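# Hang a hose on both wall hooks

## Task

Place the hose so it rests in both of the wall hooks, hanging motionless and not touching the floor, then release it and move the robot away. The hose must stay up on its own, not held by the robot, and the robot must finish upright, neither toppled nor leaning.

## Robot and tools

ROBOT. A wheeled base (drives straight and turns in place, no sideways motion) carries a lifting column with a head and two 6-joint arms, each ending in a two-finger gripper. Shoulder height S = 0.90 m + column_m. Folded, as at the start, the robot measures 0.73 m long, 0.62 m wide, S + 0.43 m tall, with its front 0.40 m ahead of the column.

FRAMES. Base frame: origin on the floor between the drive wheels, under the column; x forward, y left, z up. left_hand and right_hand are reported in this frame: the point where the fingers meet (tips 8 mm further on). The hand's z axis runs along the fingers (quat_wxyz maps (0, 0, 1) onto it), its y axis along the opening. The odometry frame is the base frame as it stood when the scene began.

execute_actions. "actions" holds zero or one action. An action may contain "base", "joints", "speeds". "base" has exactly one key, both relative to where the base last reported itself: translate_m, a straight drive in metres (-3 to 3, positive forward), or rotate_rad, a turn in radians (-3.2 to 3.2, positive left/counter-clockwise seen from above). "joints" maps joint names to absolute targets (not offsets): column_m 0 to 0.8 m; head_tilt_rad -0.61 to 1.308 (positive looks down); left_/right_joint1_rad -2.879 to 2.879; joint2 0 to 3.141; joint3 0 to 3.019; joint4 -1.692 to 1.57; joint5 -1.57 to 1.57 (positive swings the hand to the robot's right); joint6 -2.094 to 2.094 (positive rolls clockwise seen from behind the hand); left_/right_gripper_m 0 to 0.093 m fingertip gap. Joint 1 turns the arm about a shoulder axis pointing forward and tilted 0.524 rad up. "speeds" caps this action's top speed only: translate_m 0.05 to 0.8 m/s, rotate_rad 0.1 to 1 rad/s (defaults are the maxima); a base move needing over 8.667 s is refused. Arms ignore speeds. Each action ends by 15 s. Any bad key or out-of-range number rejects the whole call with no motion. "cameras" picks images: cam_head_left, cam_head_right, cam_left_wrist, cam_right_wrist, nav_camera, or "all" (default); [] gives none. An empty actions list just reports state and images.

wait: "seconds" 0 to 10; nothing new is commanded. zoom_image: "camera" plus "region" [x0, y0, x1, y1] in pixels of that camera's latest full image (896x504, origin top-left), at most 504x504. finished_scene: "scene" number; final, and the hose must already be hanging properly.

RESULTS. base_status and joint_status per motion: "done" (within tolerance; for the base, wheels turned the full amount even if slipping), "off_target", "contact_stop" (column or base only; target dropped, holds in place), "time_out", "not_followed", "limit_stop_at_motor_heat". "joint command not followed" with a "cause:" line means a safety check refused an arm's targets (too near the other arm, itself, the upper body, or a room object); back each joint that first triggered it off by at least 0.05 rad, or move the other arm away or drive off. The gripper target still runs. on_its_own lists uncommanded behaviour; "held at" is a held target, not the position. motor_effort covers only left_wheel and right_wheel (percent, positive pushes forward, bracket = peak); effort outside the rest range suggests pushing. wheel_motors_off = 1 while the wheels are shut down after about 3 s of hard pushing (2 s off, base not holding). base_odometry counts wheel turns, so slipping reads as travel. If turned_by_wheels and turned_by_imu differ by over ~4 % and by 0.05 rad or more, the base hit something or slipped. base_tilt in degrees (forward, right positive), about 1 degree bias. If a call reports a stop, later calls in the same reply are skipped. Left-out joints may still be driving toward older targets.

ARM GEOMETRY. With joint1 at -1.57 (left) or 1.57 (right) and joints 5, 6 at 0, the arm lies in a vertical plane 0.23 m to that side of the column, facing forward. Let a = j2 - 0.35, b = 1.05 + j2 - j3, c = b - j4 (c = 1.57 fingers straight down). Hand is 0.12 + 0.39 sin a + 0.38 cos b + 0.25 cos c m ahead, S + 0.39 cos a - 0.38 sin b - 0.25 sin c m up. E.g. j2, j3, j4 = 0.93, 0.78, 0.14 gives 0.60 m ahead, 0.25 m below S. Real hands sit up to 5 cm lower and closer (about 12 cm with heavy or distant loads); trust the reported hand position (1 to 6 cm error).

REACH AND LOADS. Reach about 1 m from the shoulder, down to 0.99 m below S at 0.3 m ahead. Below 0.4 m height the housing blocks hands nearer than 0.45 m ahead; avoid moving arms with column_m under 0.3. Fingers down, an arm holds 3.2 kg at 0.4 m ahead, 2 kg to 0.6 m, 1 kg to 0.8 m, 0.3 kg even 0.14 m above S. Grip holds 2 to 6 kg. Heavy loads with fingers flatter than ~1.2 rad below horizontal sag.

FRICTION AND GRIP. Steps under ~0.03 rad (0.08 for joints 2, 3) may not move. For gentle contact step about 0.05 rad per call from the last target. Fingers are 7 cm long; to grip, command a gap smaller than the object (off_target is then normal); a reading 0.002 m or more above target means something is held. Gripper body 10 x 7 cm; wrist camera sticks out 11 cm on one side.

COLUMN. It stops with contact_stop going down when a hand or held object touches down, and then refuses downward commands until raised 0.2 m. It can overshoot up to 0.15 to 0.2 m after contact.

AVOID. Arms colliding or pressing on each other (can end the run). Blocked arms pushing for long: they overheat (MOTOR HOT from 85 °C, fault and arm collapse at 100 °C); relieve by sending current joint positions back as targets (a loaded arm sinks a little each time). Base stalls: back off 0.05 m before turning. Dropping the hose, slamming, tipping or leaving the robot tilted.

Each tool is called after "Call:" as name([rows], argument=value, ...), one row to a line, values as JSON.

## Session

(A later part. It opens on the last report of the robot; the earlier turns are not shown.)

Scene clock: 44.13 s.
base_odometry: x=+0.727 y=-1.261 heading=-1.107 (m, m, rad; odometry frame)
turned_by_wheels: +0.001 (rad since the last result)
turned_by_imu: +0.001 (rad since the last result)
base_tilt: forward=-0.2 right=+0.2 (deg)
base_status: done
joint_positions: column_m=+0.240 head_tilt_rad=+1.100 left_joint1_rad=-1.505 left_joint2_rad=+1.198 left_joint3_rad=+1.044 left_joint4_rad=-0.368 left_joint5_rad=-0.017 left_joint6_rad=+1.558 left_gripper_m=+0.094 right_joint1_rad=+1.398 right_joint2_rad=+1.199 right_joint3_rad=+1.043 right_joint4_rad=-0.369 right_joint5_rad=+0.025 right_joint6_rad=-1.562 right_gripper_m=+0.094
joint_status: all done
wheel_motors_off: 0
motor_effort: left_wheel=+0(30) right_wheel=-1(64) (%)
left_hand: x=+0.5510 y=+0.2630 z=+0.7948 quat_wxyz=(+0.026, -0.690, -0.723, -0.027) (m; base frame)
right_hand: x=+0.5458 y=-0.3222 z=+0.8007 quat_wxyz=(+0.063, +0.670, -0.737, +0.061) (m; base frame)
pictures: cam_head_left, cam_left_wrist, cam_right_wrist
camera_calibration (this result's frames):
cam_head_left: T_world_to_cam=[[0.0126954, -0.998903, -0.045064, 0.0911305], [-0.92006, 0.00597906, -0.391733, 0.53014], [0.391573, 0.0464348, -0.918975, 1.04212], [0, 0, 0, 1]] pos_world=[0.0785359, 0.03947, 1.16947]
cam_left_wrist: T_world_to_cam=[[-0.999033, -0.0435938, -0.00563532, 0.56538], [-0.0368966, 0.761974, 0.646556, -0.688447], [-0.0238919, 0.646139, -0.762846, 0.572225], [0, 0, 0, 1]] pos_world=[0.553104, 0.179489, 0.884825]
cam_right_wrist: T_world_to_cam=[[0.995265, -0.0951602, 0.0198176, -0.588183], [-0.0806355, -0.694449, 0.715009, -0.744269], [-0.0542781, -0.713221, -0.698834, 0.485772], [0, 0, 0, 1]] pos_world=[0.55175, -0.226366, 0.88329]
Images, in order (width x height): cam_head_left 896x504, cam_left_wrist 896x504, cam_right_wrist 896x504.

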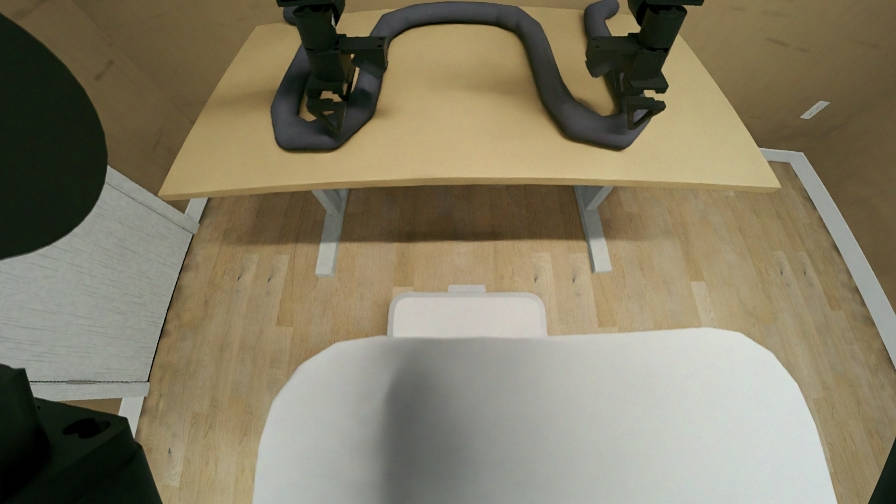

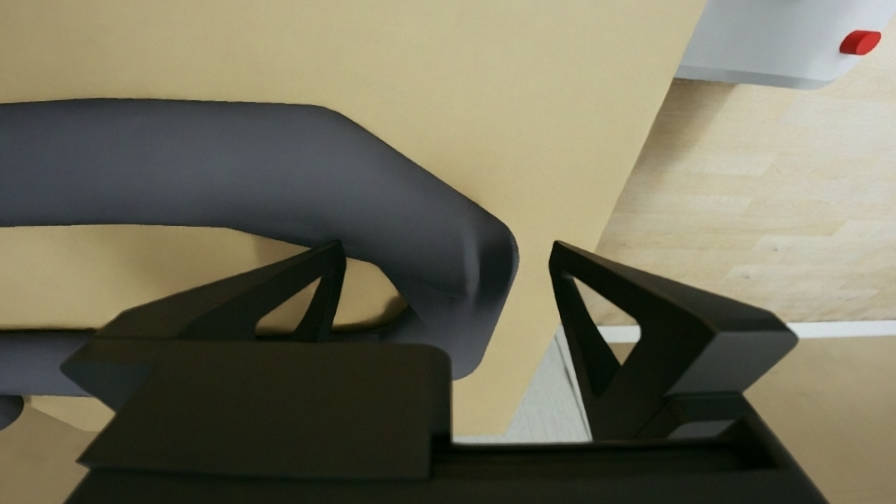

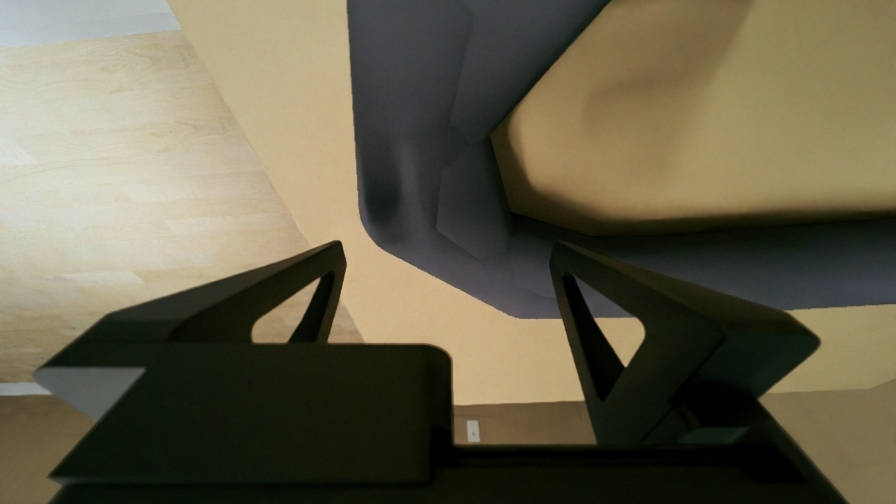

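Call:
execute_actions([
  {"joints":{"left_joint1_rad":-1.39,"right_joint1_rad":1.48}},
], cameras=["cam_left_wrist","cam_right_wrist"])

Call:
execute_actions([
  {"joints":{"column_m":0.2}},
], cameras=["cam_head_left","cam_left_wrist","cam_right_wrist"])

Scene clock: 49.87 s.
base_odometry: x=+0.727 y=-1.261 heading=-1.107 (m, m, rad; odometry frame)
turned_by_wheels: +0.000 (rad since the last result)
turned_by_imu: -0.001 (rad since the last result)
base_tilt: forward=-0.2 right=+0.1 (deg)
base_status: not commanded
joint_positions: column_m=+0.240 head_tilt_rad=+1.100 left_joint1_rad=-1.384 left_joint2_rad=+1.198 left_joint3_rad=+1.044 left_joint4_rad=-0.368 left_joint5_rad=-0.017 left_joint6_rad=+1.558 left_gripper_m=+0.094 right_joint1_rad=+1.481 right_joint2_rad=+1.199 right_joint3_rad=+1.043 right_joint4_rad=-0.369 right_joint5_rad=+0.025 right_joint6_rad=-1.562 right_gripper_m=+0.094
joint_status: all done
wheel_motors_off: 0
motor_effort: left_wheel=+0(2) right_wheel=-3(3) (%)
left_hand: x=+0.5467 y=+0.3275 z=+0.8022 quat_wxyz=(+0.063, -0.666, -0.741, -0.064) (m; base frame)
right_hand: x=+0.5490 y=-0.2779 z=+0.7953 quat_wxyz=(+0.037, +0.687, -0.725, +0.036) (m; base frame)
pictures: cam_left_wrist, cam_right_wrist
camera_calibration (this result's frames):
cam_left_wrist: T_world_to_cam=[[-0.994598, -0.102943, -0.0133218, 0.587158], [-0.0807211, 0.686362, 0.722766, -0.754923], [-0.0652605, 0.719937, -0.690964, 0.476867], [0, 0, 0, 1]] pos_world=[0.554168, 0.235281, 0.882952]
cam_right_wrist: T_world_to_cam=[[0.998386, -0.0549263, 0.0144062, -0.5732], [-0.0506648, -0.747087, 0.662793, -0.698922], [-0.0256421, -0.662453, -0.748664, 0.55178], [0, 0, 0, 1]] pos_world=[0.551013, -0.188111, 0.884596]
Images, in order (width x height): cam_left_wrist 896x504, cam_right_wrist 896x504.

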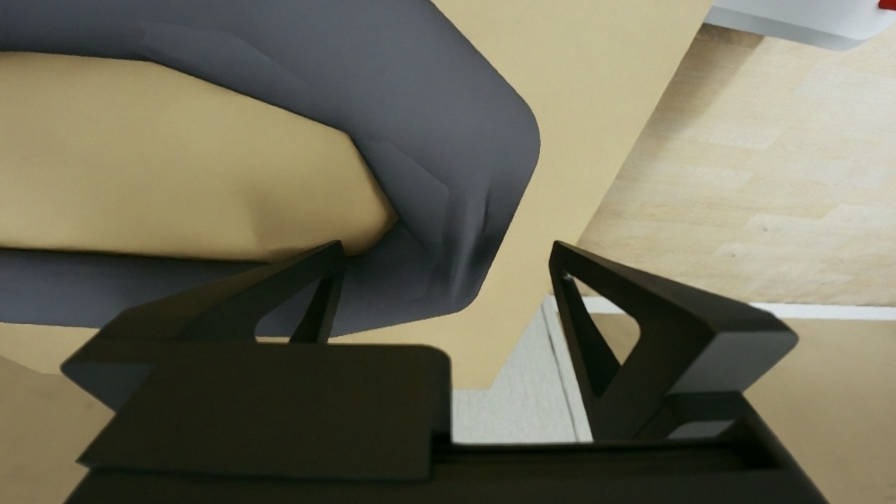

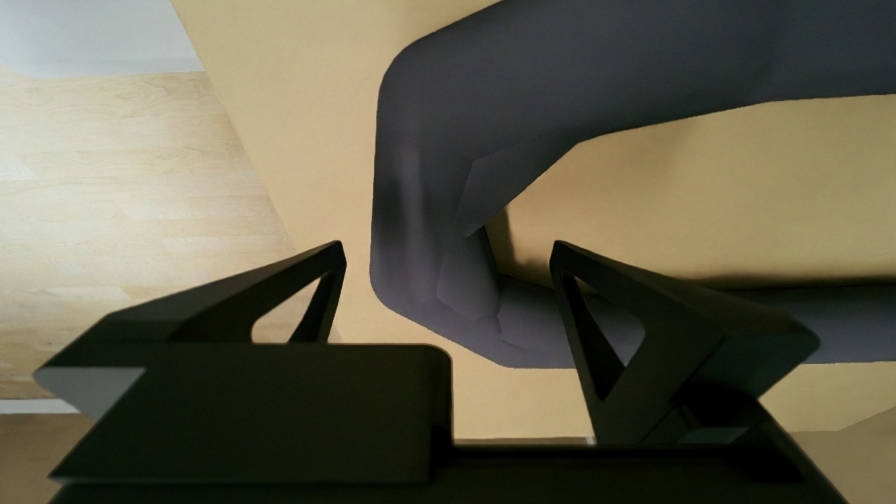

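Scene clock: 50.97 s.
base_odometry: x=+0.727 y=-1.261 heading=-1.107 (m, m, rad; odometry frame)
turned_by_wheels: +0.000 (rad since the last result)
turned_by_imu: +0.000 (rad since the last result)
base_tilt: forward=-0.2 right=+0.2 (deg)
base_status: not commanded
joint_positions: column_m=+0.200 head_tilt_rad=+1.100 left_joint1_rad=-1.384 left_joint2_rad=+1.198 left_joint3_rad=+1.044 left_joint4_rad=-0.368 left_joint5_rad=-0.017 left_joint6_rad=+1.558 left_gripper_m=+0.094 right_joint1_rad=+1.481 right_joint2_rad=+1.199 right_joint3_rad=+1.043 right_joint4_rad=-0.369 right_joint5_rad=+0.025 right_joint6_rad=-1.562 right_gripper_m=+0.094
joint_status: all done
wheel_motors_off: 0
motor_effort: left_wheel=+1(2) right_wheel=-3(3) (%)
left_hand: x=+0.5467 y=+0.3275 z=+0.7622 quat_wxyz=(+0.063, -0.666, -0.741, -0.064) (m; base frame)
right_hand: x=+0.5490 y=-0.2779 z=+0.7553 quat_wxyz=(+0.037, +0.687, -0.725, +0.036) (m; base frame)
pictures: cam_head_left, cam_left_wrist, cam_right_wrist
camera_calibration (this result's frames):
cam_head_left: T_world_to_cam=[[0.0126954, -0.998903, -0.045064, 0.0893285], [-0.92006, 0.00597906, -0.391733, 0.514476], [0.391573, 0.0464348, -0.918975, 1.00538], [0, 0, 0, 1]] pos_world=[0.0785359, 0.03947, 1.12948]
cam_left_wrist: T_world_to_cam=[[-0.994598, -0.102943, -0.0133218, 0.586625], [-0.0807211, 0.686362, 0.722766, -0.726021], [-0.0652605, 0.719937, -0.690964, 0.449237], [0, 0, 0, 1]] pos_world=[0.554168, 0.235281, 0.842965]
cam_right_wrist: T_world_to_cam=[[0.998386, -0.0549263, 0.0144062, -0.572624], [-0.0506648, -0.747087, 0.662793, -0.672419], [-0.0256421, -0.662453, -0.748664, 0.521843], [0, 0, 0, 1]] pos_world=[0.551013, -0.188111, 0.844609]
Images, in order (width x height): cam_head_left 896x504, cam_left_wrist 896x504, cam_right_wrist 896x504.

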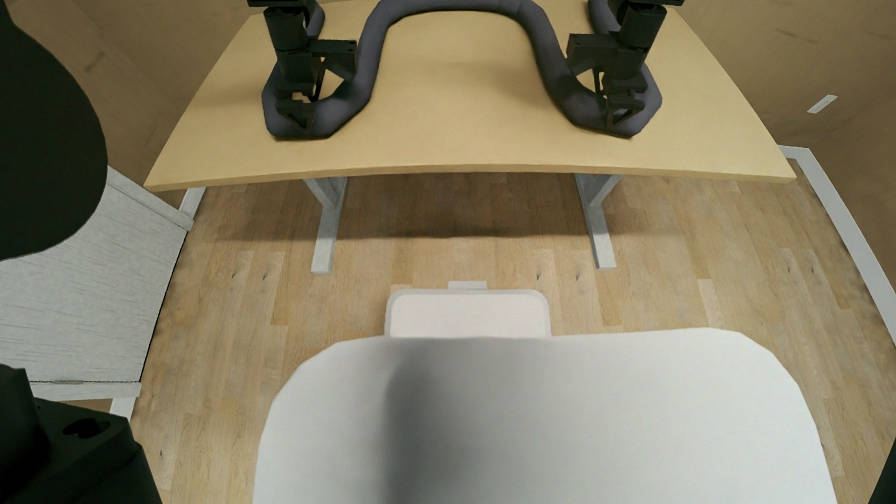

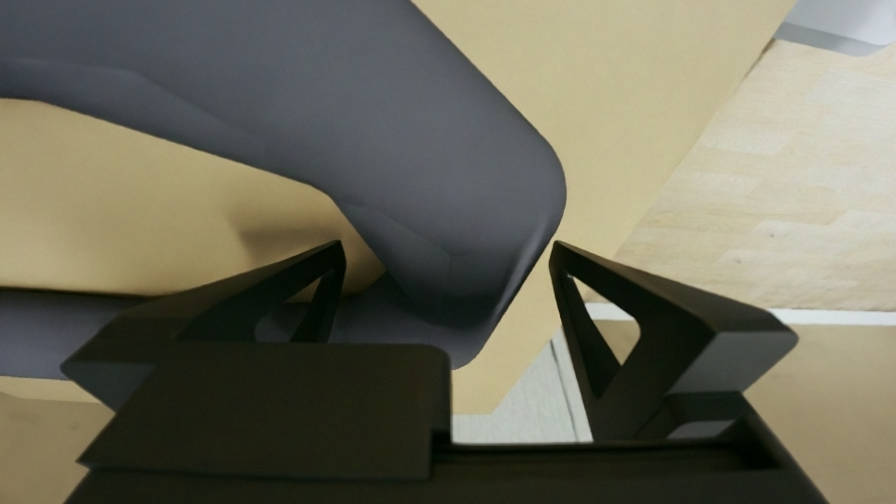

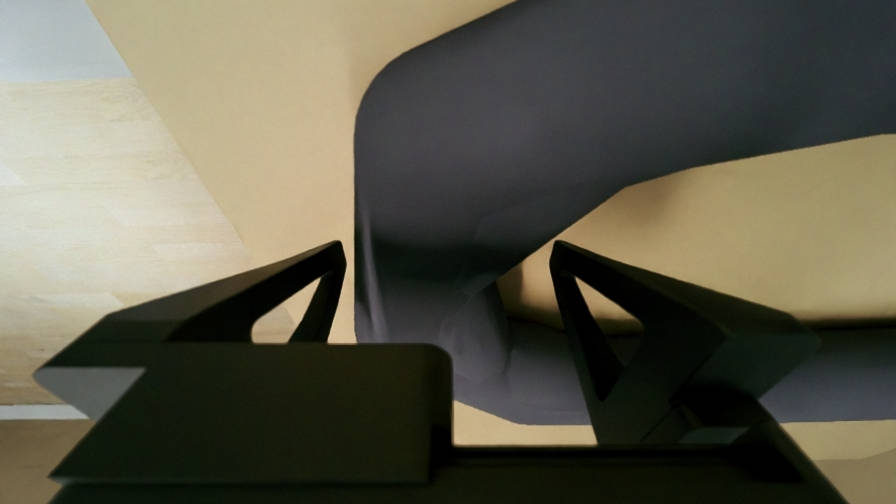

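Call:
execute_actions([
  {"joints":{"column_m":0.15,"left_joint1_rad":-1.35,"right_joint1_rad":1.44}},
], cameras=["cam_head_left","cam_left_wrist","cam_right_wrist"])

Scene clock: 53.97 s.
base_odometry: x=+0.727 y=-1.261 heading=-1.107 (m, m, rad; odometry frame)
turned_by_wheels: +0.000 (rad since the last result)
turned_by_imu: -0.001 (rad since the last result)
base_tilt: forward=-0.2 right=+0.2 (deg)
base_status: not commanded
joint_positions: column_m=+0.150 head_tilt_rad=+1.100 left_joint1_rad=-1.347 left_joint2_rad=+1.170 left_joint3_rad=+1.043 left_joint4_rad=-0.382 left_joint5_rad=-0.022 left_joint6_rad=+1.561 left_gripper_m=+0.094 right_joint1_rad=+1.446 right_joint2_rad=+1.153 right_joint3_rad=+1.036 right_joint4_rad=-0.405 right_joint5_rad=+0.029 right_joint6_rad=-1.570 right_gripper_m=+0.094
joint_status: all done
wheel_motors_off: 0
motor_effort: left_wheel=+1(3) right_wheel=-2(4) (%)
left_hand: x=+0.5503 y=+0.3460 z=+0.7278 quat_wxyz=(+0.071, -0.659, -0.744, -0.081) (m; base frame)
right_hand: x=+0.5506 y=-0.2954 z=+0.7260 quat_wxyz=(+0.048, +0.683, -0.727, +0.048) (m; base frame)
pictures: cam_head_left, cam_left_wrist, cam_right_wrist
camera_calibration (this result's frames):
cam_head_left: T_world_to_cam=[[0.0126954, -0.998903, -0.045064, 0.087077], [-0.92006, 0.00597906, -0.391733, 0.494903], [0.391573, 0.0464348, -0.918975, 0.959463], [0, 0, 0, 1]] pos_world=[0.0785359, 0.03947, 1.07952]
cam_left_wrist: T_world_to_cam=[[-0.992901, -0.115352, -0.0290261, 0.606429], [-0.0982065, 0.657302, 0.747201, -0.711735], [-0.067112, 0.744747, -0.663964, 0.385175], [0, 0, 0, 1]] pos_world=[0.558076, 0.25092, 0.805154]
cam_right_wrist: T_world_to_cam=[[0.997799, -0.06363, 0.0186903, -0.580201], [-0.0590274, -0.723637, 0.687652, -0.672463], [-0.0302303, -0.687241, -0.7258, 0.466964], [0, 0, 0, 1]] pos_world=[0.553346, -0.202621, 0.812187]
Images, in order (width x height): cam_head_left 896x504, cam_left_wrist 896x504, cam_right_wrist 896x504.

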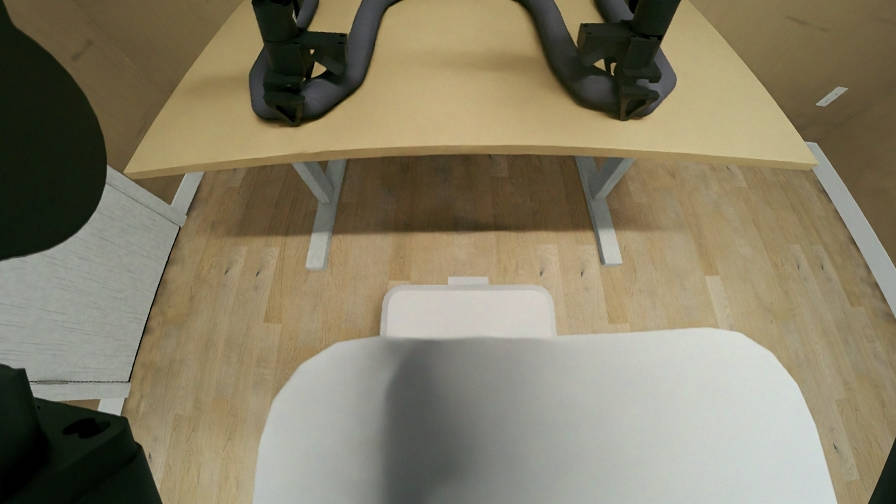

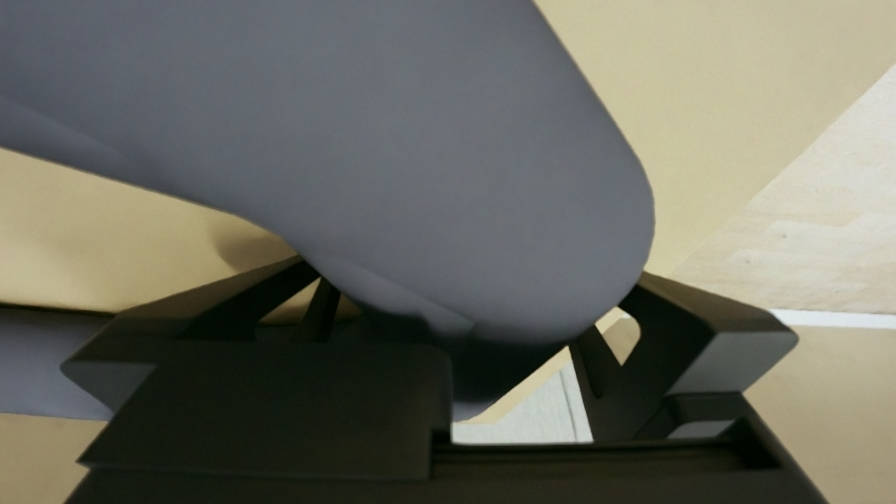

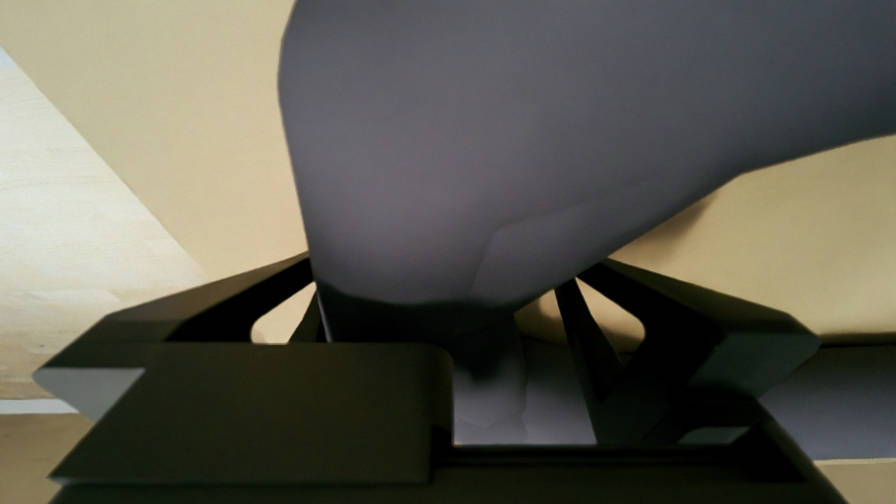

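Call:
execute_actions([
  {"joints":{"column_m":0.162,"left_gripper_m":0.0,"right_gripper_m":0.0}},
], cameras=[])

Call:
execute_actions([
  {"base":{"translate_m":0.08},"joints":{"column_m":0.8,"head_tilt_rad":0.9},"speeds":{"translate_m":0.05}},
], cameras=["cam_head_left","nav_camera"])

Scene clock: 58.23 s.
base_odometry: x=+0.727 y=-1.261 heading=-1.107 (m, m, rad; odometry frame)
turned_by_wheels: +0.000 (rad since the last result)
turned_by_imu: -0.001 (rad since the last result)
base_tilt: forward=-0.3 right=+0.2 (deg)
base_status: not commanded
joint_positions: column_m=+0.162 head_tilt_rad=+1.100 left_joint1_rad=-1.347 left_joint2_rad=+1.188 left_joint3_rad=+1.043 left_joint4_rad=-0.378 left_joint5_rad=-0.020 left_joint6_rad=+1.565 left_gripper_m=+0.060 right_joint1_rad=+1.446 right_joint2_rad=+1.179 right_joint3_rad=+1.037 right_joint4_rad=-0.381 right_joint5_rad=+0.028 right_joint6_rad=-1.570 right_gripper_m=+0.060
joint_status: left_gripper_m off_target (ended at +0.060, target +0.000); right_gripper_m off_target (ended at +0.060, target +0.000); the others done
wheel_motors_off: 0
motor_effort: left_wheel=+0(2) right_wheel=-4(4) (%)
left_hand: x=+0.5450 y=+0.3465 z=+0.7316 quat_wxyz=(+0.075, -0.661, -0.743, -0.075) (m; base frame)
right_hand: x=+0.5486 y=-0.2965 z=+0.7269 quat_wxyz=(+0.048, +0.683, -0.728, +0.048) (m; base frame)
pictures: none
No camera images: the call's "cameras" was empty. Leave "cameras" out to get every camera's image.

Scene clock: 67.10 s.
base_odometry: x=+0.762 y=-1.333 heading=-1.108 (m, m, rad; odometry frame)
turned_by_wheels: -0.001 (rad since the last result)
turned_by_imu: -0.004 (rad since the last result)
base_tilt: forward=-0.2 right=+0.3 (deg)
base_status: done
joint_positions: column_m=+0.798 head_tilt_rad=+0.914 left_joint1_rad=-1.352 left_joint2_rad=+1.214 left_joint3_rad=+1.035 left_joint4_rad=-0.378 left_joint5_rad=-0.013 left_joint6_rad=+1.565 left_gripper_m=+0.060 right_joint1_rad=+1.446 right_joint2_rad=+1.216 right_joint3_rad=+1.033 right_joint4_rad=-0.378 right_joint5_rad=+0.027 right_joint6_rad=-1.570 right_gripper_m=+0.060
joint_status: all done
joint sent to its limit — the command would take column_m past its upper limit, so that joint was sent only as far as its limit.
wheel_motors_off: 0
motor_effort: left_wheel=-2(38) right_wheel=+2(56) (%)
left_hand: x=+0.5318 y=+0.3437 z=+1.3549 quat_wxyz=(+0.083, -0.661, -0.744, -0.059) (m; base frame)
right_hand: x=+0.5340 y=-0.2973 z=+1.3464 quat_wxyz=(+0.061, +0.682, -0.728, +0.034) (m; base frame)
pictures: cam_head_left, nav_camera
camera_calibration (this result's frames):
cam_head_left: T_world_to_cam=[[0.0207959, -0.998903, -0.041946, 0.110293], [-0.831935, 0.00597906, -0.554841, 1.0351], [0.554483, 0.0464348, -0.830898, 1.38933], [0, 0, 0, 1]] pos_world=[0.0884858, 0.03947, 1.73333]
Images, in order (width x height): cam_head_left 896x504, nav_camera 896x504.

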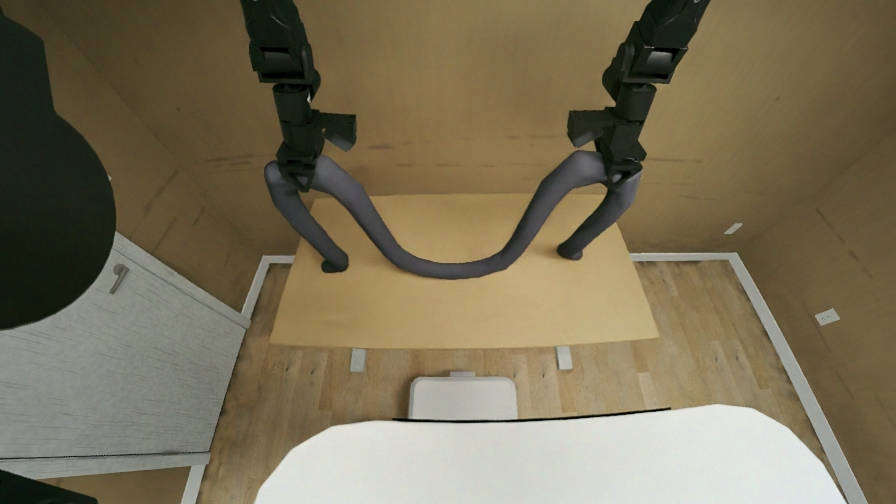

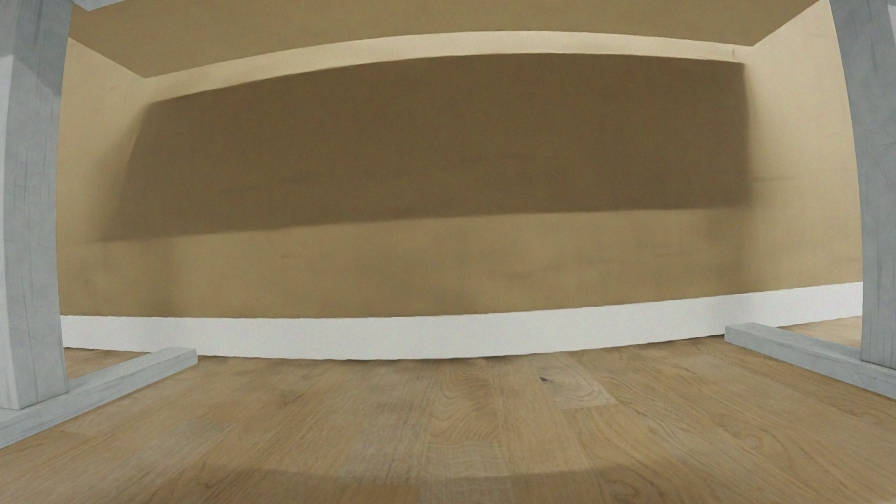

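Call:
execute_actions([
  {"base":{"translate_m":-1.12},"speeds":{"translate_m":0.3},"joints":{"left_joint1_rad":-1.1,"right_joint1_rad":1.1}},
], cameras=[])

Call:
execute_actions([
  {"base":{"rotate_rad":-1.58},"speeds":{"rotate_rad":0.5},"joints":{"head_tilt_rad":0.7}},
], cameras=[])

Call:
execute_actions([
  {"base":{"translate_m":0.8},"speeds":{"translate_m":0.3}},
], cameras=["cam_head_left","cam_head_right","nav_camera"])

Scene clock: 76.30 s.
base_odometry: x=+0.262 y=-0.330 heading=-1.109 (m, m, rad; odometry frame)
turned_by_wheels: -0.001 (rad since the last result)
turned_by_imu: -0.004 (rad since the last result)
base_tilt: forward=-0.1 right=+0.2 (deg)
base_status: done
joint_positions: column_m=+0.798 head_tilt_rad=+0.914 left_joint1_rad=-1.118 left_joint2_rad=+1.218 left_joint3_rad=+1.032 left_joint4_rad=-0.378 left_joint5_rad=+0.000 left_joint6_rad=+1.570 left_gripper_m=+0.060 right_joint1_rad=+1.110 right_joint2_rad=+1.221 right_joint3_rad=+1.031 right_joint4_rad=-0.377 right_joint5_rad=+0.016 right_joint6_rad=-1.577 right_gripper_m=+0.060
joint_status: all done
wheel_motors_off: 0
motor_effort: left_wheel=-1(41) right_wheel=+1(64) (%)
left_hand: x=+0.5080 y=+0.4600 z=+1.3880 quat_wxyz=(+0.150, -0.607, -0.771, -0.122) (m; base frame)
right_hand: x=+0.5048 y=-0.4675 z=+1.3899 quat_wxyz=(+0.159, +0.606, -0.769, +0.127) (m; base frame)
pictures: none
No camera images: the call's "cameras" was empty. Leave "cameras" out to get every camera's image.

Scene clock: 80.27 s.
base_odometry: x=+0.262 y=-0.330 heading=-2.688 (m, m, rad; odometry frame)
turned_by_wheels: -1.580 (rad since the last result)
turned_by_imu: -1.541 (rad since the last result)
base_tilt: forward=-0.2 right=+0.1 (deg)
base_status: done
joint_positions: column_m=+0.798 head_tilt_rad=+0.717 left_joint1_rad=-1.122 left_joint2_rad=+1.219 left_joint3_rad=+1.032 left_joint4_rad=-0.378 left_joint5_rad=+0.001 left_joint6_rad=+1.571 left_gripper_m=+0.060 right_joint1_rad=+1.110 right_joint2_rad=+1.222 right_joint3_rad=+1.031 right_joint4_rad=-0.377 right_joint5_rad=+0.014 right_joint6_rad=-1.577 right_gripper_m=+0.060
joint_status: all done
wheel_motors_off: 0
motor_effort: left_wheel=+1(53) right_wheel=-1(54) (%)
left_hand: x=+0.5081 y=+0.4582 z=+1.3869 quat_wxyz=(+0.149, -0.608, -0.771, -0.120) (m; base frame)
right_hand: x=+0.5046 y=-0.4672 z=+1.3895 quat_wxyz=(+0.159, +0.606, -0.769, +0.127) (m; base frame)
pictures: none
No camera images: the call's "cameras" was empty. Leave "cameras" out to get every camera's image.

Scene clock: 84.23 s.
base_odometry: x=-0.457 y=-0.681 heading=-2.689 (m, m, rad; odometry frame)
turned_by_wheels: -0.001 (rad since the last result)
turned_by_imu: -0.002 (rad since the last result)
base_tilt: forward=-0.2 right=+0.2 (deg)
base_status: done
joint_positions: column_m=+0.798 head_tilt_rad=+0.716 left_joint1_rad=-1.122 left_joint2_rad=+1.220 left_joint3_rad=+1.032 left_joint4_rad=-0.378 left_joint5_rad=+0.001 left_joint6_rad=+1.571 left_gripper_m=+0.060 right_joint1_rad=+1.110 right_joint2_rad=+1.222 right_joint3_rad=+1.031 right_joint4_rad=-0.377 right_joint5_rad=+0.014 right_joint6_rad=-1.578 right_gripper_m=+0.060
joint_status: not commanded
wheel_motors_off: 0
motor_effort: left_wheel=-2(54) right_wheel=+2(61) (%)
left_hand: x=+0.5079 y=+0.4583 z=+1.3866 quat_wxyz=(+0.149, -0.608, -0.771, -0.120) (m; base frame)
right_hand: x=+0.5045 y=-0.4671 z=+1.3893 quat_wxyz=(+0.159, +0.606, -0.769, +0.126) (m; base frame)
pictures: cam_head_left, cam_head_right, nav_camera
camera_calibration (this result's frames):
cam_head_left: T_world_to_cam=[[0.0286449, -0.998903, -0.0370325, 0.101137], [-0.70646, 0.00597906, -0.707728, 1.30153], [0.707173, 0.0464348, -0.705514, 1.15805], [0, 0, 0, 1]] pos_world=[0.0976364, 0.03947, 1.74189]
cam_head_right: T_world_to_cam=[[0.0176917, -0.999812, -0.00797712, -0.0459285], [-0.701357, -0.00672352, -0.712778, 1.30497], [0.712591, 0.018205, -0.701344, 1.14675], [0, 0, 0, 1]] pos_world=[0.0988987, -0.0580225, 1.73405]
Images, in order (width x height): cam_head_left 896x504, cam_head_right 896x504, nav_camera 896x504.

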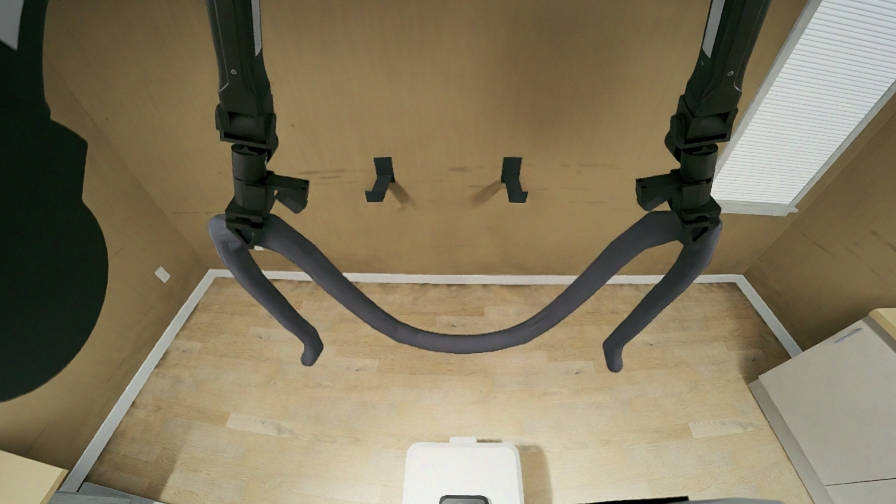

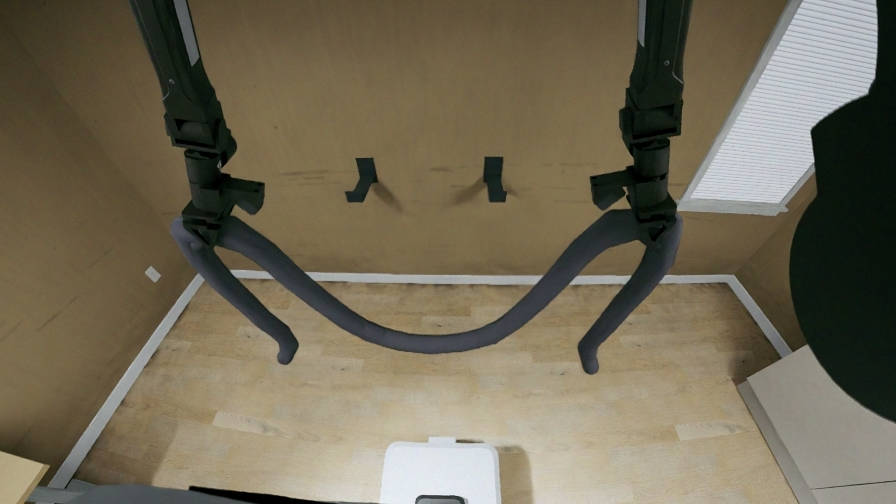

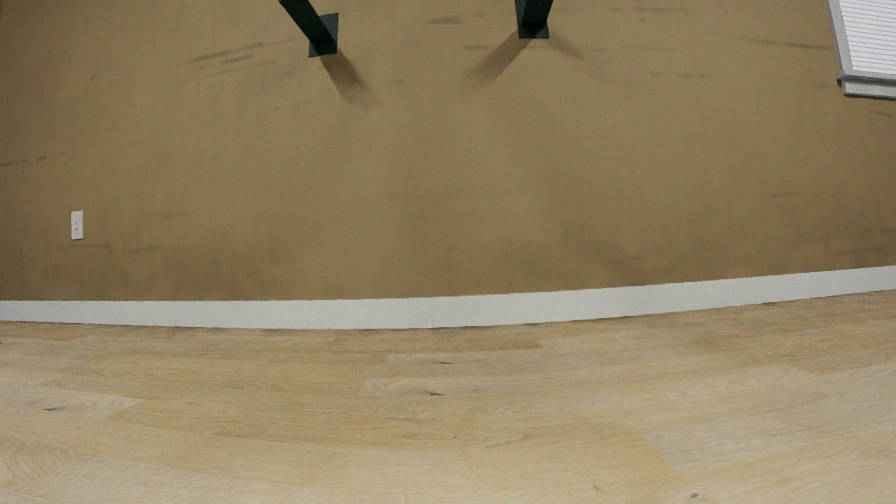

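Call:
execute_actions([
  {"base":{"rotate_rad":0.18},"speeds":{"rotate_rad":0.4},"joints":{"left_joint1_rad":-1.0,"right_joint1_rad":1.0}},
], cameras=[])

Call:
execute_actions([
  {"base":{"translate_m":0.5},"speeds":{"translate_m":0.3}},
], cameras=[])

Call:
execute_actions([
  {"base":{"rotate_rad":-0.18},"speeds":{"rotate_rad":0.4},"joints":{"head_tilt_rad":1.0}},
], cameras=[])

Call:
execute_actions([
  {"base":{"translate_m":0.22},"speeds":{"translate_m":0.15}},
])

Scene clock: 90.67 s.
base_odometry: x=-0.457 y=-0.681 heading=-2.510 (m, m, rad; odometry frame)
turned_by_wheels: +0.179 (rad since the last result)
turned_by_imu: +0.170 (rad since the last result)
base_tilt: forward=-0.3 right=+0.1 (deg)
base_status: done
joint_positions: column_m=+0.798 head_tilt_rad=+0.716 left_joint1_rad=-1.023 left_joint2_rad=+1.220 left_joint3_rad=+1.032 left_joint4_rad=-0.378 left_joint5_rad=+0.005 left_joint6_rad=+1.573 left_gripper_m=+0.060 right_joint1_rad=+1.019 right_joint2_rad=+1.223 right_joint3_rad=+1.031 right_joint4_rad=-0.377 right_joint5_rad=+0.010 right_joint6_rad=-1.579 right_gripper_m=+0.060
joint_status: all done
wheel_motors_off: 0
motor_effort: left_wheel=-2(50) right_wheel=+0(46) (%)
left_hand: x=+0.4953 y=+0.5041 z=+1.4080 quat_wxyz=(+0.176, -0.583, -0.780, -0.148) (m; base frame)
right_hand: x=+0.4922 y=-0.5093 z=+1.4093 quat_wxyz=(+0.185, +0.583, -0.777, +0.151) (m; base frame)
pictures: none
No camera images: the call's "cameras" was empty. Leave "cameras" out to get every camera's image.

Scene clock: 93.63 s.
base_odometry: x=-0.861 y=-0.976 heading=-2.509 (m, m, rad; odometry frame)
turned_by_wheels: +0.001 (rad since the last result)
turned_by_imu: +0.000 (rad since the last result)
base_tilt: forward=-0.2 right=+0.1 (deg)
base_status: done
joint_positions: column_m=+0.798 head_tilt_rad=+0.716 left_joint1_rad=-1.024 left_joint2_rad=+1.221 left_joint3_rad=+1.031 left_joint4_rad=-0.378 left_joint5_rad=+0.005 left_joint6_rad=+1.574 left_gripper_m=+0.060 right_joint1_rad=+1.019 right_joint2_rad=+1.224 right_joint3_rad=+1.030 right_joint4_rad=-0.377 right_joint5_rad=+0.010 right_joint6_rad=-1.582 right_gripper_m=+0.060
joint_status: not commanded
wheel_motors_off: 0
motor_effort: left_wheel=+1(58) right_wheel=-1(39) (%)
left_hand: x=+0.4948 y=+0.5039 z=+1.4076 quat_wxyz=(+0.176, -0.583, -0.779, -0.147) (m; base frame)
right_hand: x=+0.4916 y=-0.5093 z=+1.4090 quat_wxyz=(+0.185, +0.584, -0.776, +0.151) (m; base frame)
pictures: none
No camera images: the call's "cameras" was empty. Leave "cameras" out to get every camera's image.

Scene clock: 94.87 s.
base_odometry: x=-0.861 y=-0.976 heading=-2.688 (m, m, rad; odometry frame)
turned_by_wheels: -0.179 (rad since the last result)
turned_by_imu: -0.172 (rad since the last result)
base_tilt: forward=-0.3 right=+0.2 (deg)
base_status: done
joint_positions: column_m=+0.798 head_tilt_rad=+1.000 left_joint1_rad=-1.024 left_joint2_rad=+1.221 left_joint3_rad=+1.031 left_joint4_rad=-0.378 left_joint5_rad=+0.005 left_joint6_rad=+1.575 left_gripper_m=+0.060 right_joint1_rad=+1.019 right_joint2_rad=+1.224 right_joint3_rad=+1.030 right_joint4_rad=-0.377 right_joint5_rad=+0.011 right_joint6_rad=-1.582 right_gripper_m=+0.060
joint_status: all done
wheel_motors_off: 0
motor_effort: left_wheel=-1(45) right_wheel=-1(53) (%)
left_hand: x=+0.4945 y=+0.5038 z=+1.4072 quat_wxyz=(+0.177, -0.584, -0.779, -0.146) (m; base frame)
right_hand: x=+0.4916 y=-0.5093 z=+1.4090 quat_wxyz=(+0.185, +0.583, -0.776, +0.151) (m; base frame)
pictures: none
No camera images: the call's "cameras" was empty. Leave "cameras" out to get every camera's image.

Scene clock: 97.17 s.
base_odometry: x=-1.059 y=-1.073 heading=-2.689 (m, m, rad; odometry frame)
turned_by_wheels: -0.001 (rad since the last result)
turned_by_imu: -0.002 (rad since the last result)
base_tilt: forward=-0.2 right=+0.3 (deg)
base_status: done
joint_positions: column_m=+0.798 head_tilt_rad=+1.001 left_joint1_rad=-1.025 left_joint2_rad=+1.221 left_joint3_rad=+1.031 left_joint4_rad=-0.378 left_joint5_rad=+0.005 left_joint6_rad=+1.575 left_gripper_m=+0.060 right_joint1_rad=+1.019 right_joint2_rad=+1.224 right_joint3_rad=+1.030 right_joint4_rad=-0.377 right_joint5_rad=+0.011 right_joint6_rad=-1.582 right_gripper_m=+0.060
joint_status: not commanded
wheel_motors_off: 0
motor_effort: left_wheel=-1(40) right_wheel=+2(58) (%)
left_hand: x=+0.4944 y=+0.5036 z=+1.4071 quat_wxyz=(+0.177, -0.584, -0.779, -0.146) (m; base frame)
right_hand: x=+0.4910 y=-0.5093 z=+1.4088 quat_wxyz=(+0.186, +0.583, -0.776, +0.150) (m; base frame)
pictures: cam_head_left, cam_head_right, cam_left_wrist, cam_right_wrist, nav_camera
camera_calibration (this result's frames):
cam_head_left: T_world_to_cam=[[0.0170986, -0.998903, -0.0435841, 0.1134], [-0.876711, 0.00597906, -0.480979, 0.905599], [0.480713, 0.0464348, -0.875648, 1.47283], [0, 0, 0, 1]] pos_world=[0.0840001, 0.03947, 1.7302]
cam_head_right: T_world_to_cam=[[0.0147413, -0.999812, -0.0126223, -0.0374956], [-0.873231, -0.00672352, -0.487259, 0.911314], [0.487083, 0.018205, -0.873166, 1.46449], [0, 0, 0, 1]] pos_world=[0.0830107, -0.0580225, 1.72232]
cam_left_wrist: T_world_to_cam=[[-0.96165, -0.273344, -0.0226281, 0.6439], [-0.145467, 0.438343, 0.886958, -1.39133], [-0.232526, 0.856235, -0.461295, 0.455553], [0, 0, 0, 1]] pos_world=[0.522742, 0.395825, 1.45877]
cam_right_wrist: T_world_to_cam=[[0.962246, -0.270521, 0.0300183, -0.650954], [-0.1476, -0.425967, 0.892617, -1.39399], [-0.228685, -0.863348, -0.449814, 0.432727], [0, 0, 0, 1]] pos_world=[0.519583, -0.396295, 1.45848]
Images, in order (width x height): cam_head_left 896x504, cam_head_right 896x504, cam_left_wrist 896x504, cam_right_wrist 896x504, nav_camera 896x504.

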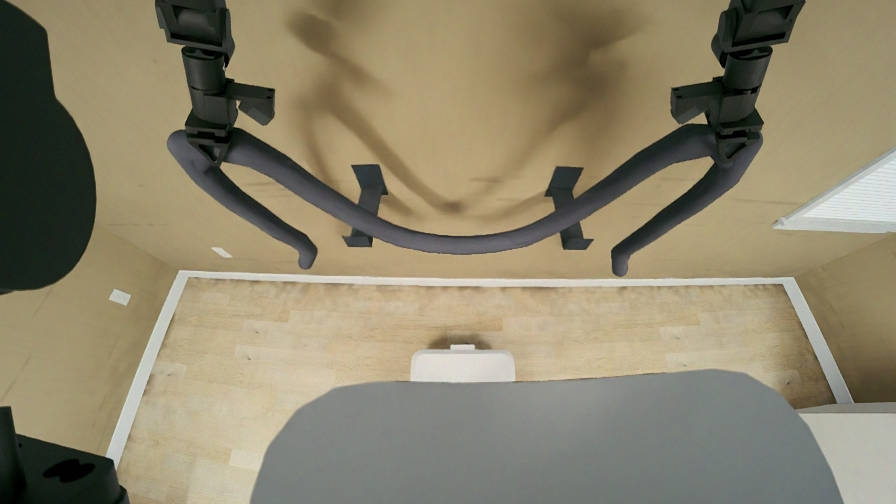

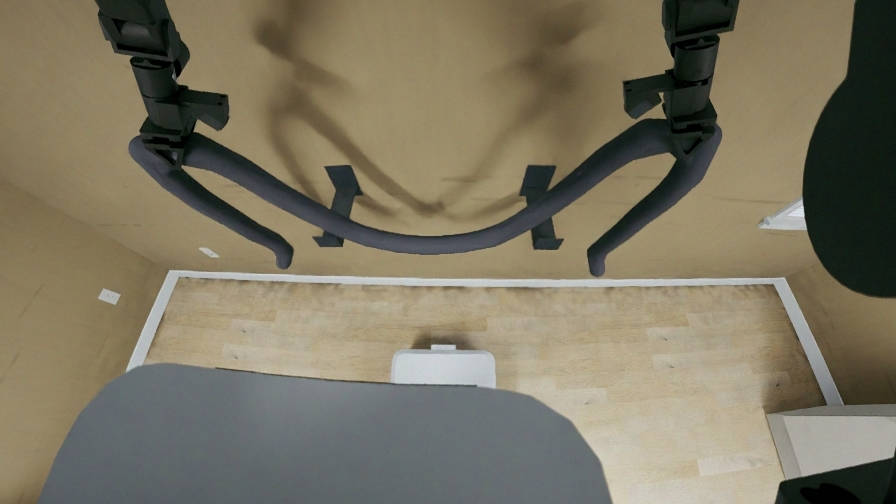

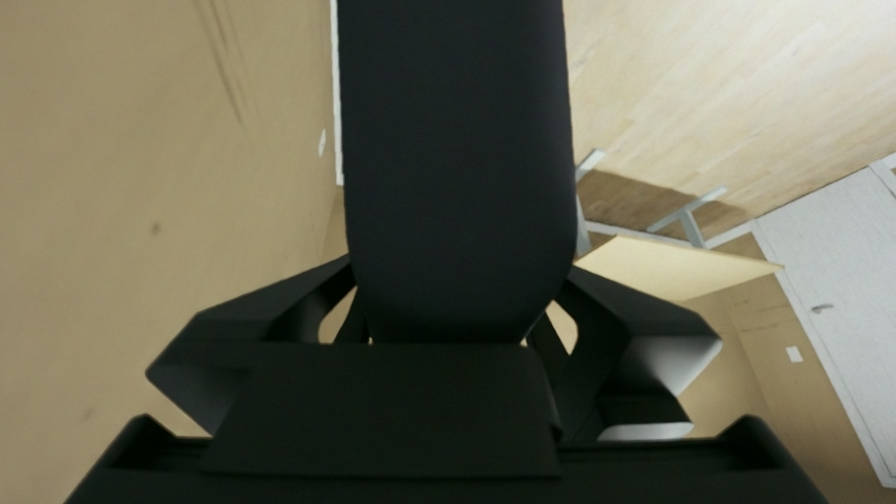

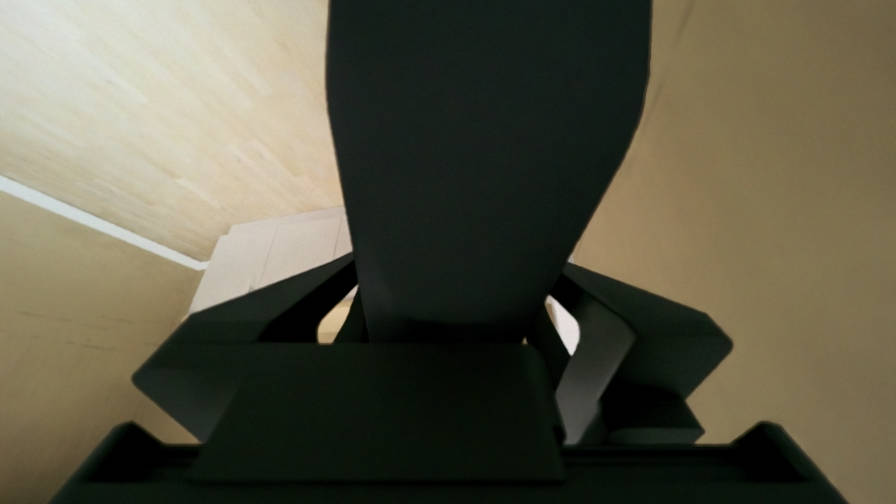

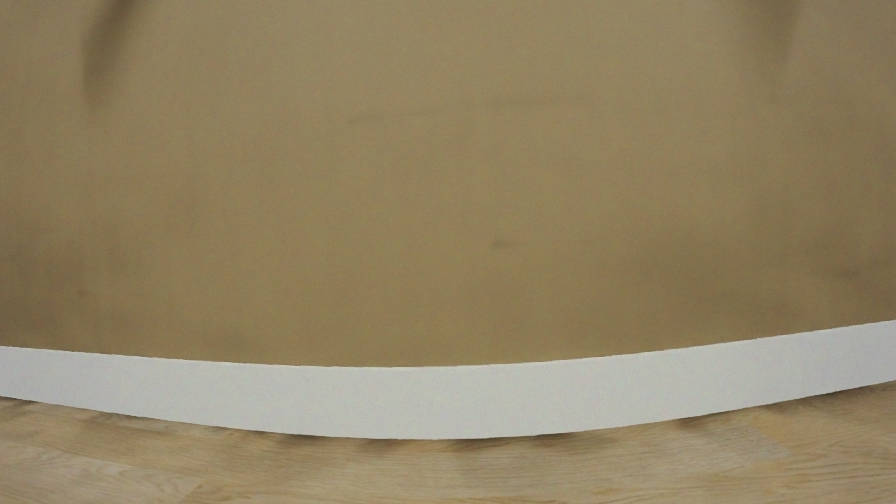

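Call:
execute_actions([
  {"base":{"translate_m":0.15},"speeds":{"translate_m":0.1}},
], cameras=[])

Call:
execute_actions([
  {"joints":{"column_m":0.5}},
], cameras=["cam_head_left","nav_camera"])

Scene clock: 102.63 s.
base_odometry: x=-1.194 y=-1.138 heading=-2.690 (m, m, rad; odometry frame)
turned_by_wheels: -0.001 (rad since the last result)
turned_by_imu: -0.003 (rad since the last result)
base_tilt: forward=-0.2 right=+0.2 (deg)
base_status: done
joint_positions: column_m=+0.798 head_tilt_rad=+1.001 left_joint1_rad=-1.025 left_joint2_rad=+1.222 left_joint3_rad=+1.031 left_joint4_rad=-0.378 left_joint5_rad=+0.005 left_joint6_rad=+1.575 left_gripper_m=+0.060 right_joint1_rad=+1.019 right_joint2_rad=+1.225 right_joint3_rad=+1.029 right_joint4_rad=-0.377 right_joint5_rad=+0.011 right_joint6_rad=-1.582 right_gripper_m=+0.060
joint_status: not commanded
wheel_motors_off: 0
motor_effort: left_wheel=+0(37) right_wheel=+2(35) (%)
left_hand: x=+0.4940 y=+0.5036 z=+1.4069 quat_wxyz=(+0.177, -0.584, -0.779, -0.146) (m; base frame)
right_hand: x=+0.4907 y=-0.5093 z=+1.4086 quat_wxyz=(+0.186, +0.583, -0.776, +0.150) (m; base frame)
pictures: none
No camera images: the call's "cameras" was empty. Leave "cameras" out to get every camera's image.

Scene clock: 107.03 s.
base_odometry: x=-1.194 y=-1.138 heading=-2.690 (m, m, rad; odometry frame)
turned_by_wheels: +0.000 (rad since the last result)
turned_by_imu: -0.001 (rad since the last result)
base_tilt: forward=-0.3 right=+0.2 (deg)
base_status: not commanded
joint_positions: column_m=+0.500 head_tilt_rad=+1.001 left_joint1_rad=-1.025 left_joint2_rad=+1.222 left_joint3_rad=+1.031 left_joint4_rad=-0.378 left_joint5_rad=+0.005 left_joint6_rad=+1.577 left_gripper_m=+0.059 right_joint1_rad=+1.019 right_joint2_rad=+1.225 right_joint3_rad=+1.029 right_joint4_rad=-0.377 right_joint5_rad=+0.011 right_joint6_rad=-1.582 right_gripper_m=+0.059
joint_status: all done
wheel_motors_off: 0
motor_effort: left_wheel=-1(3) right_wheel=+2(2) (%)
left_hand: x=+0.4940 y=+0.5036 z=+1.1093 quat_wxyz=(+0.177, -0.585, -0.778, -0.146) (m; base frame)
right_hand: x=+0.4906 y=-0.5093 z=+1.1110 quat_wxyz=(+0.186, +0.583, -0.776, +0.150) (m; base frame)
pictures: cam_head_left, nav_camera
camera_calibration (this result's frames):
cam_head_left: T_world_to_cam=[[0.0170957, -0.998903, -0.0435853, 0.10043], [-0.876744, 0.00597906, -0.48092, 0.76236], [0.480653, 0.0464348, -0.875681, 1.21227], [0, 0, 0, 1]] pos_world=[0.0839964, 0.03947, 1.43257]
Images, in order (width x height): cam_head_left 896x504, nav_camera 896x504.

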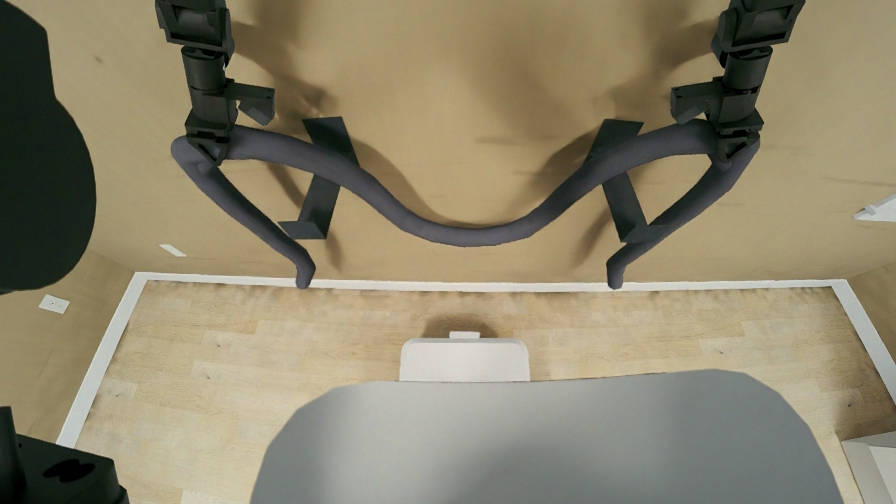

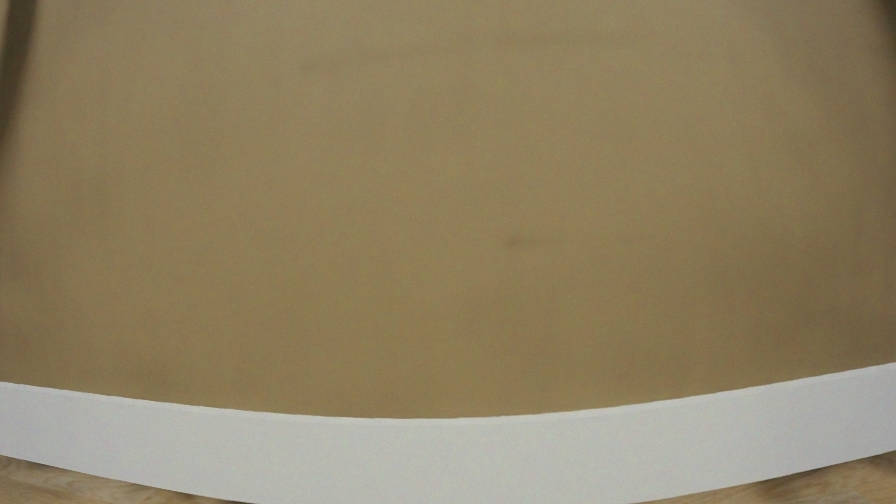

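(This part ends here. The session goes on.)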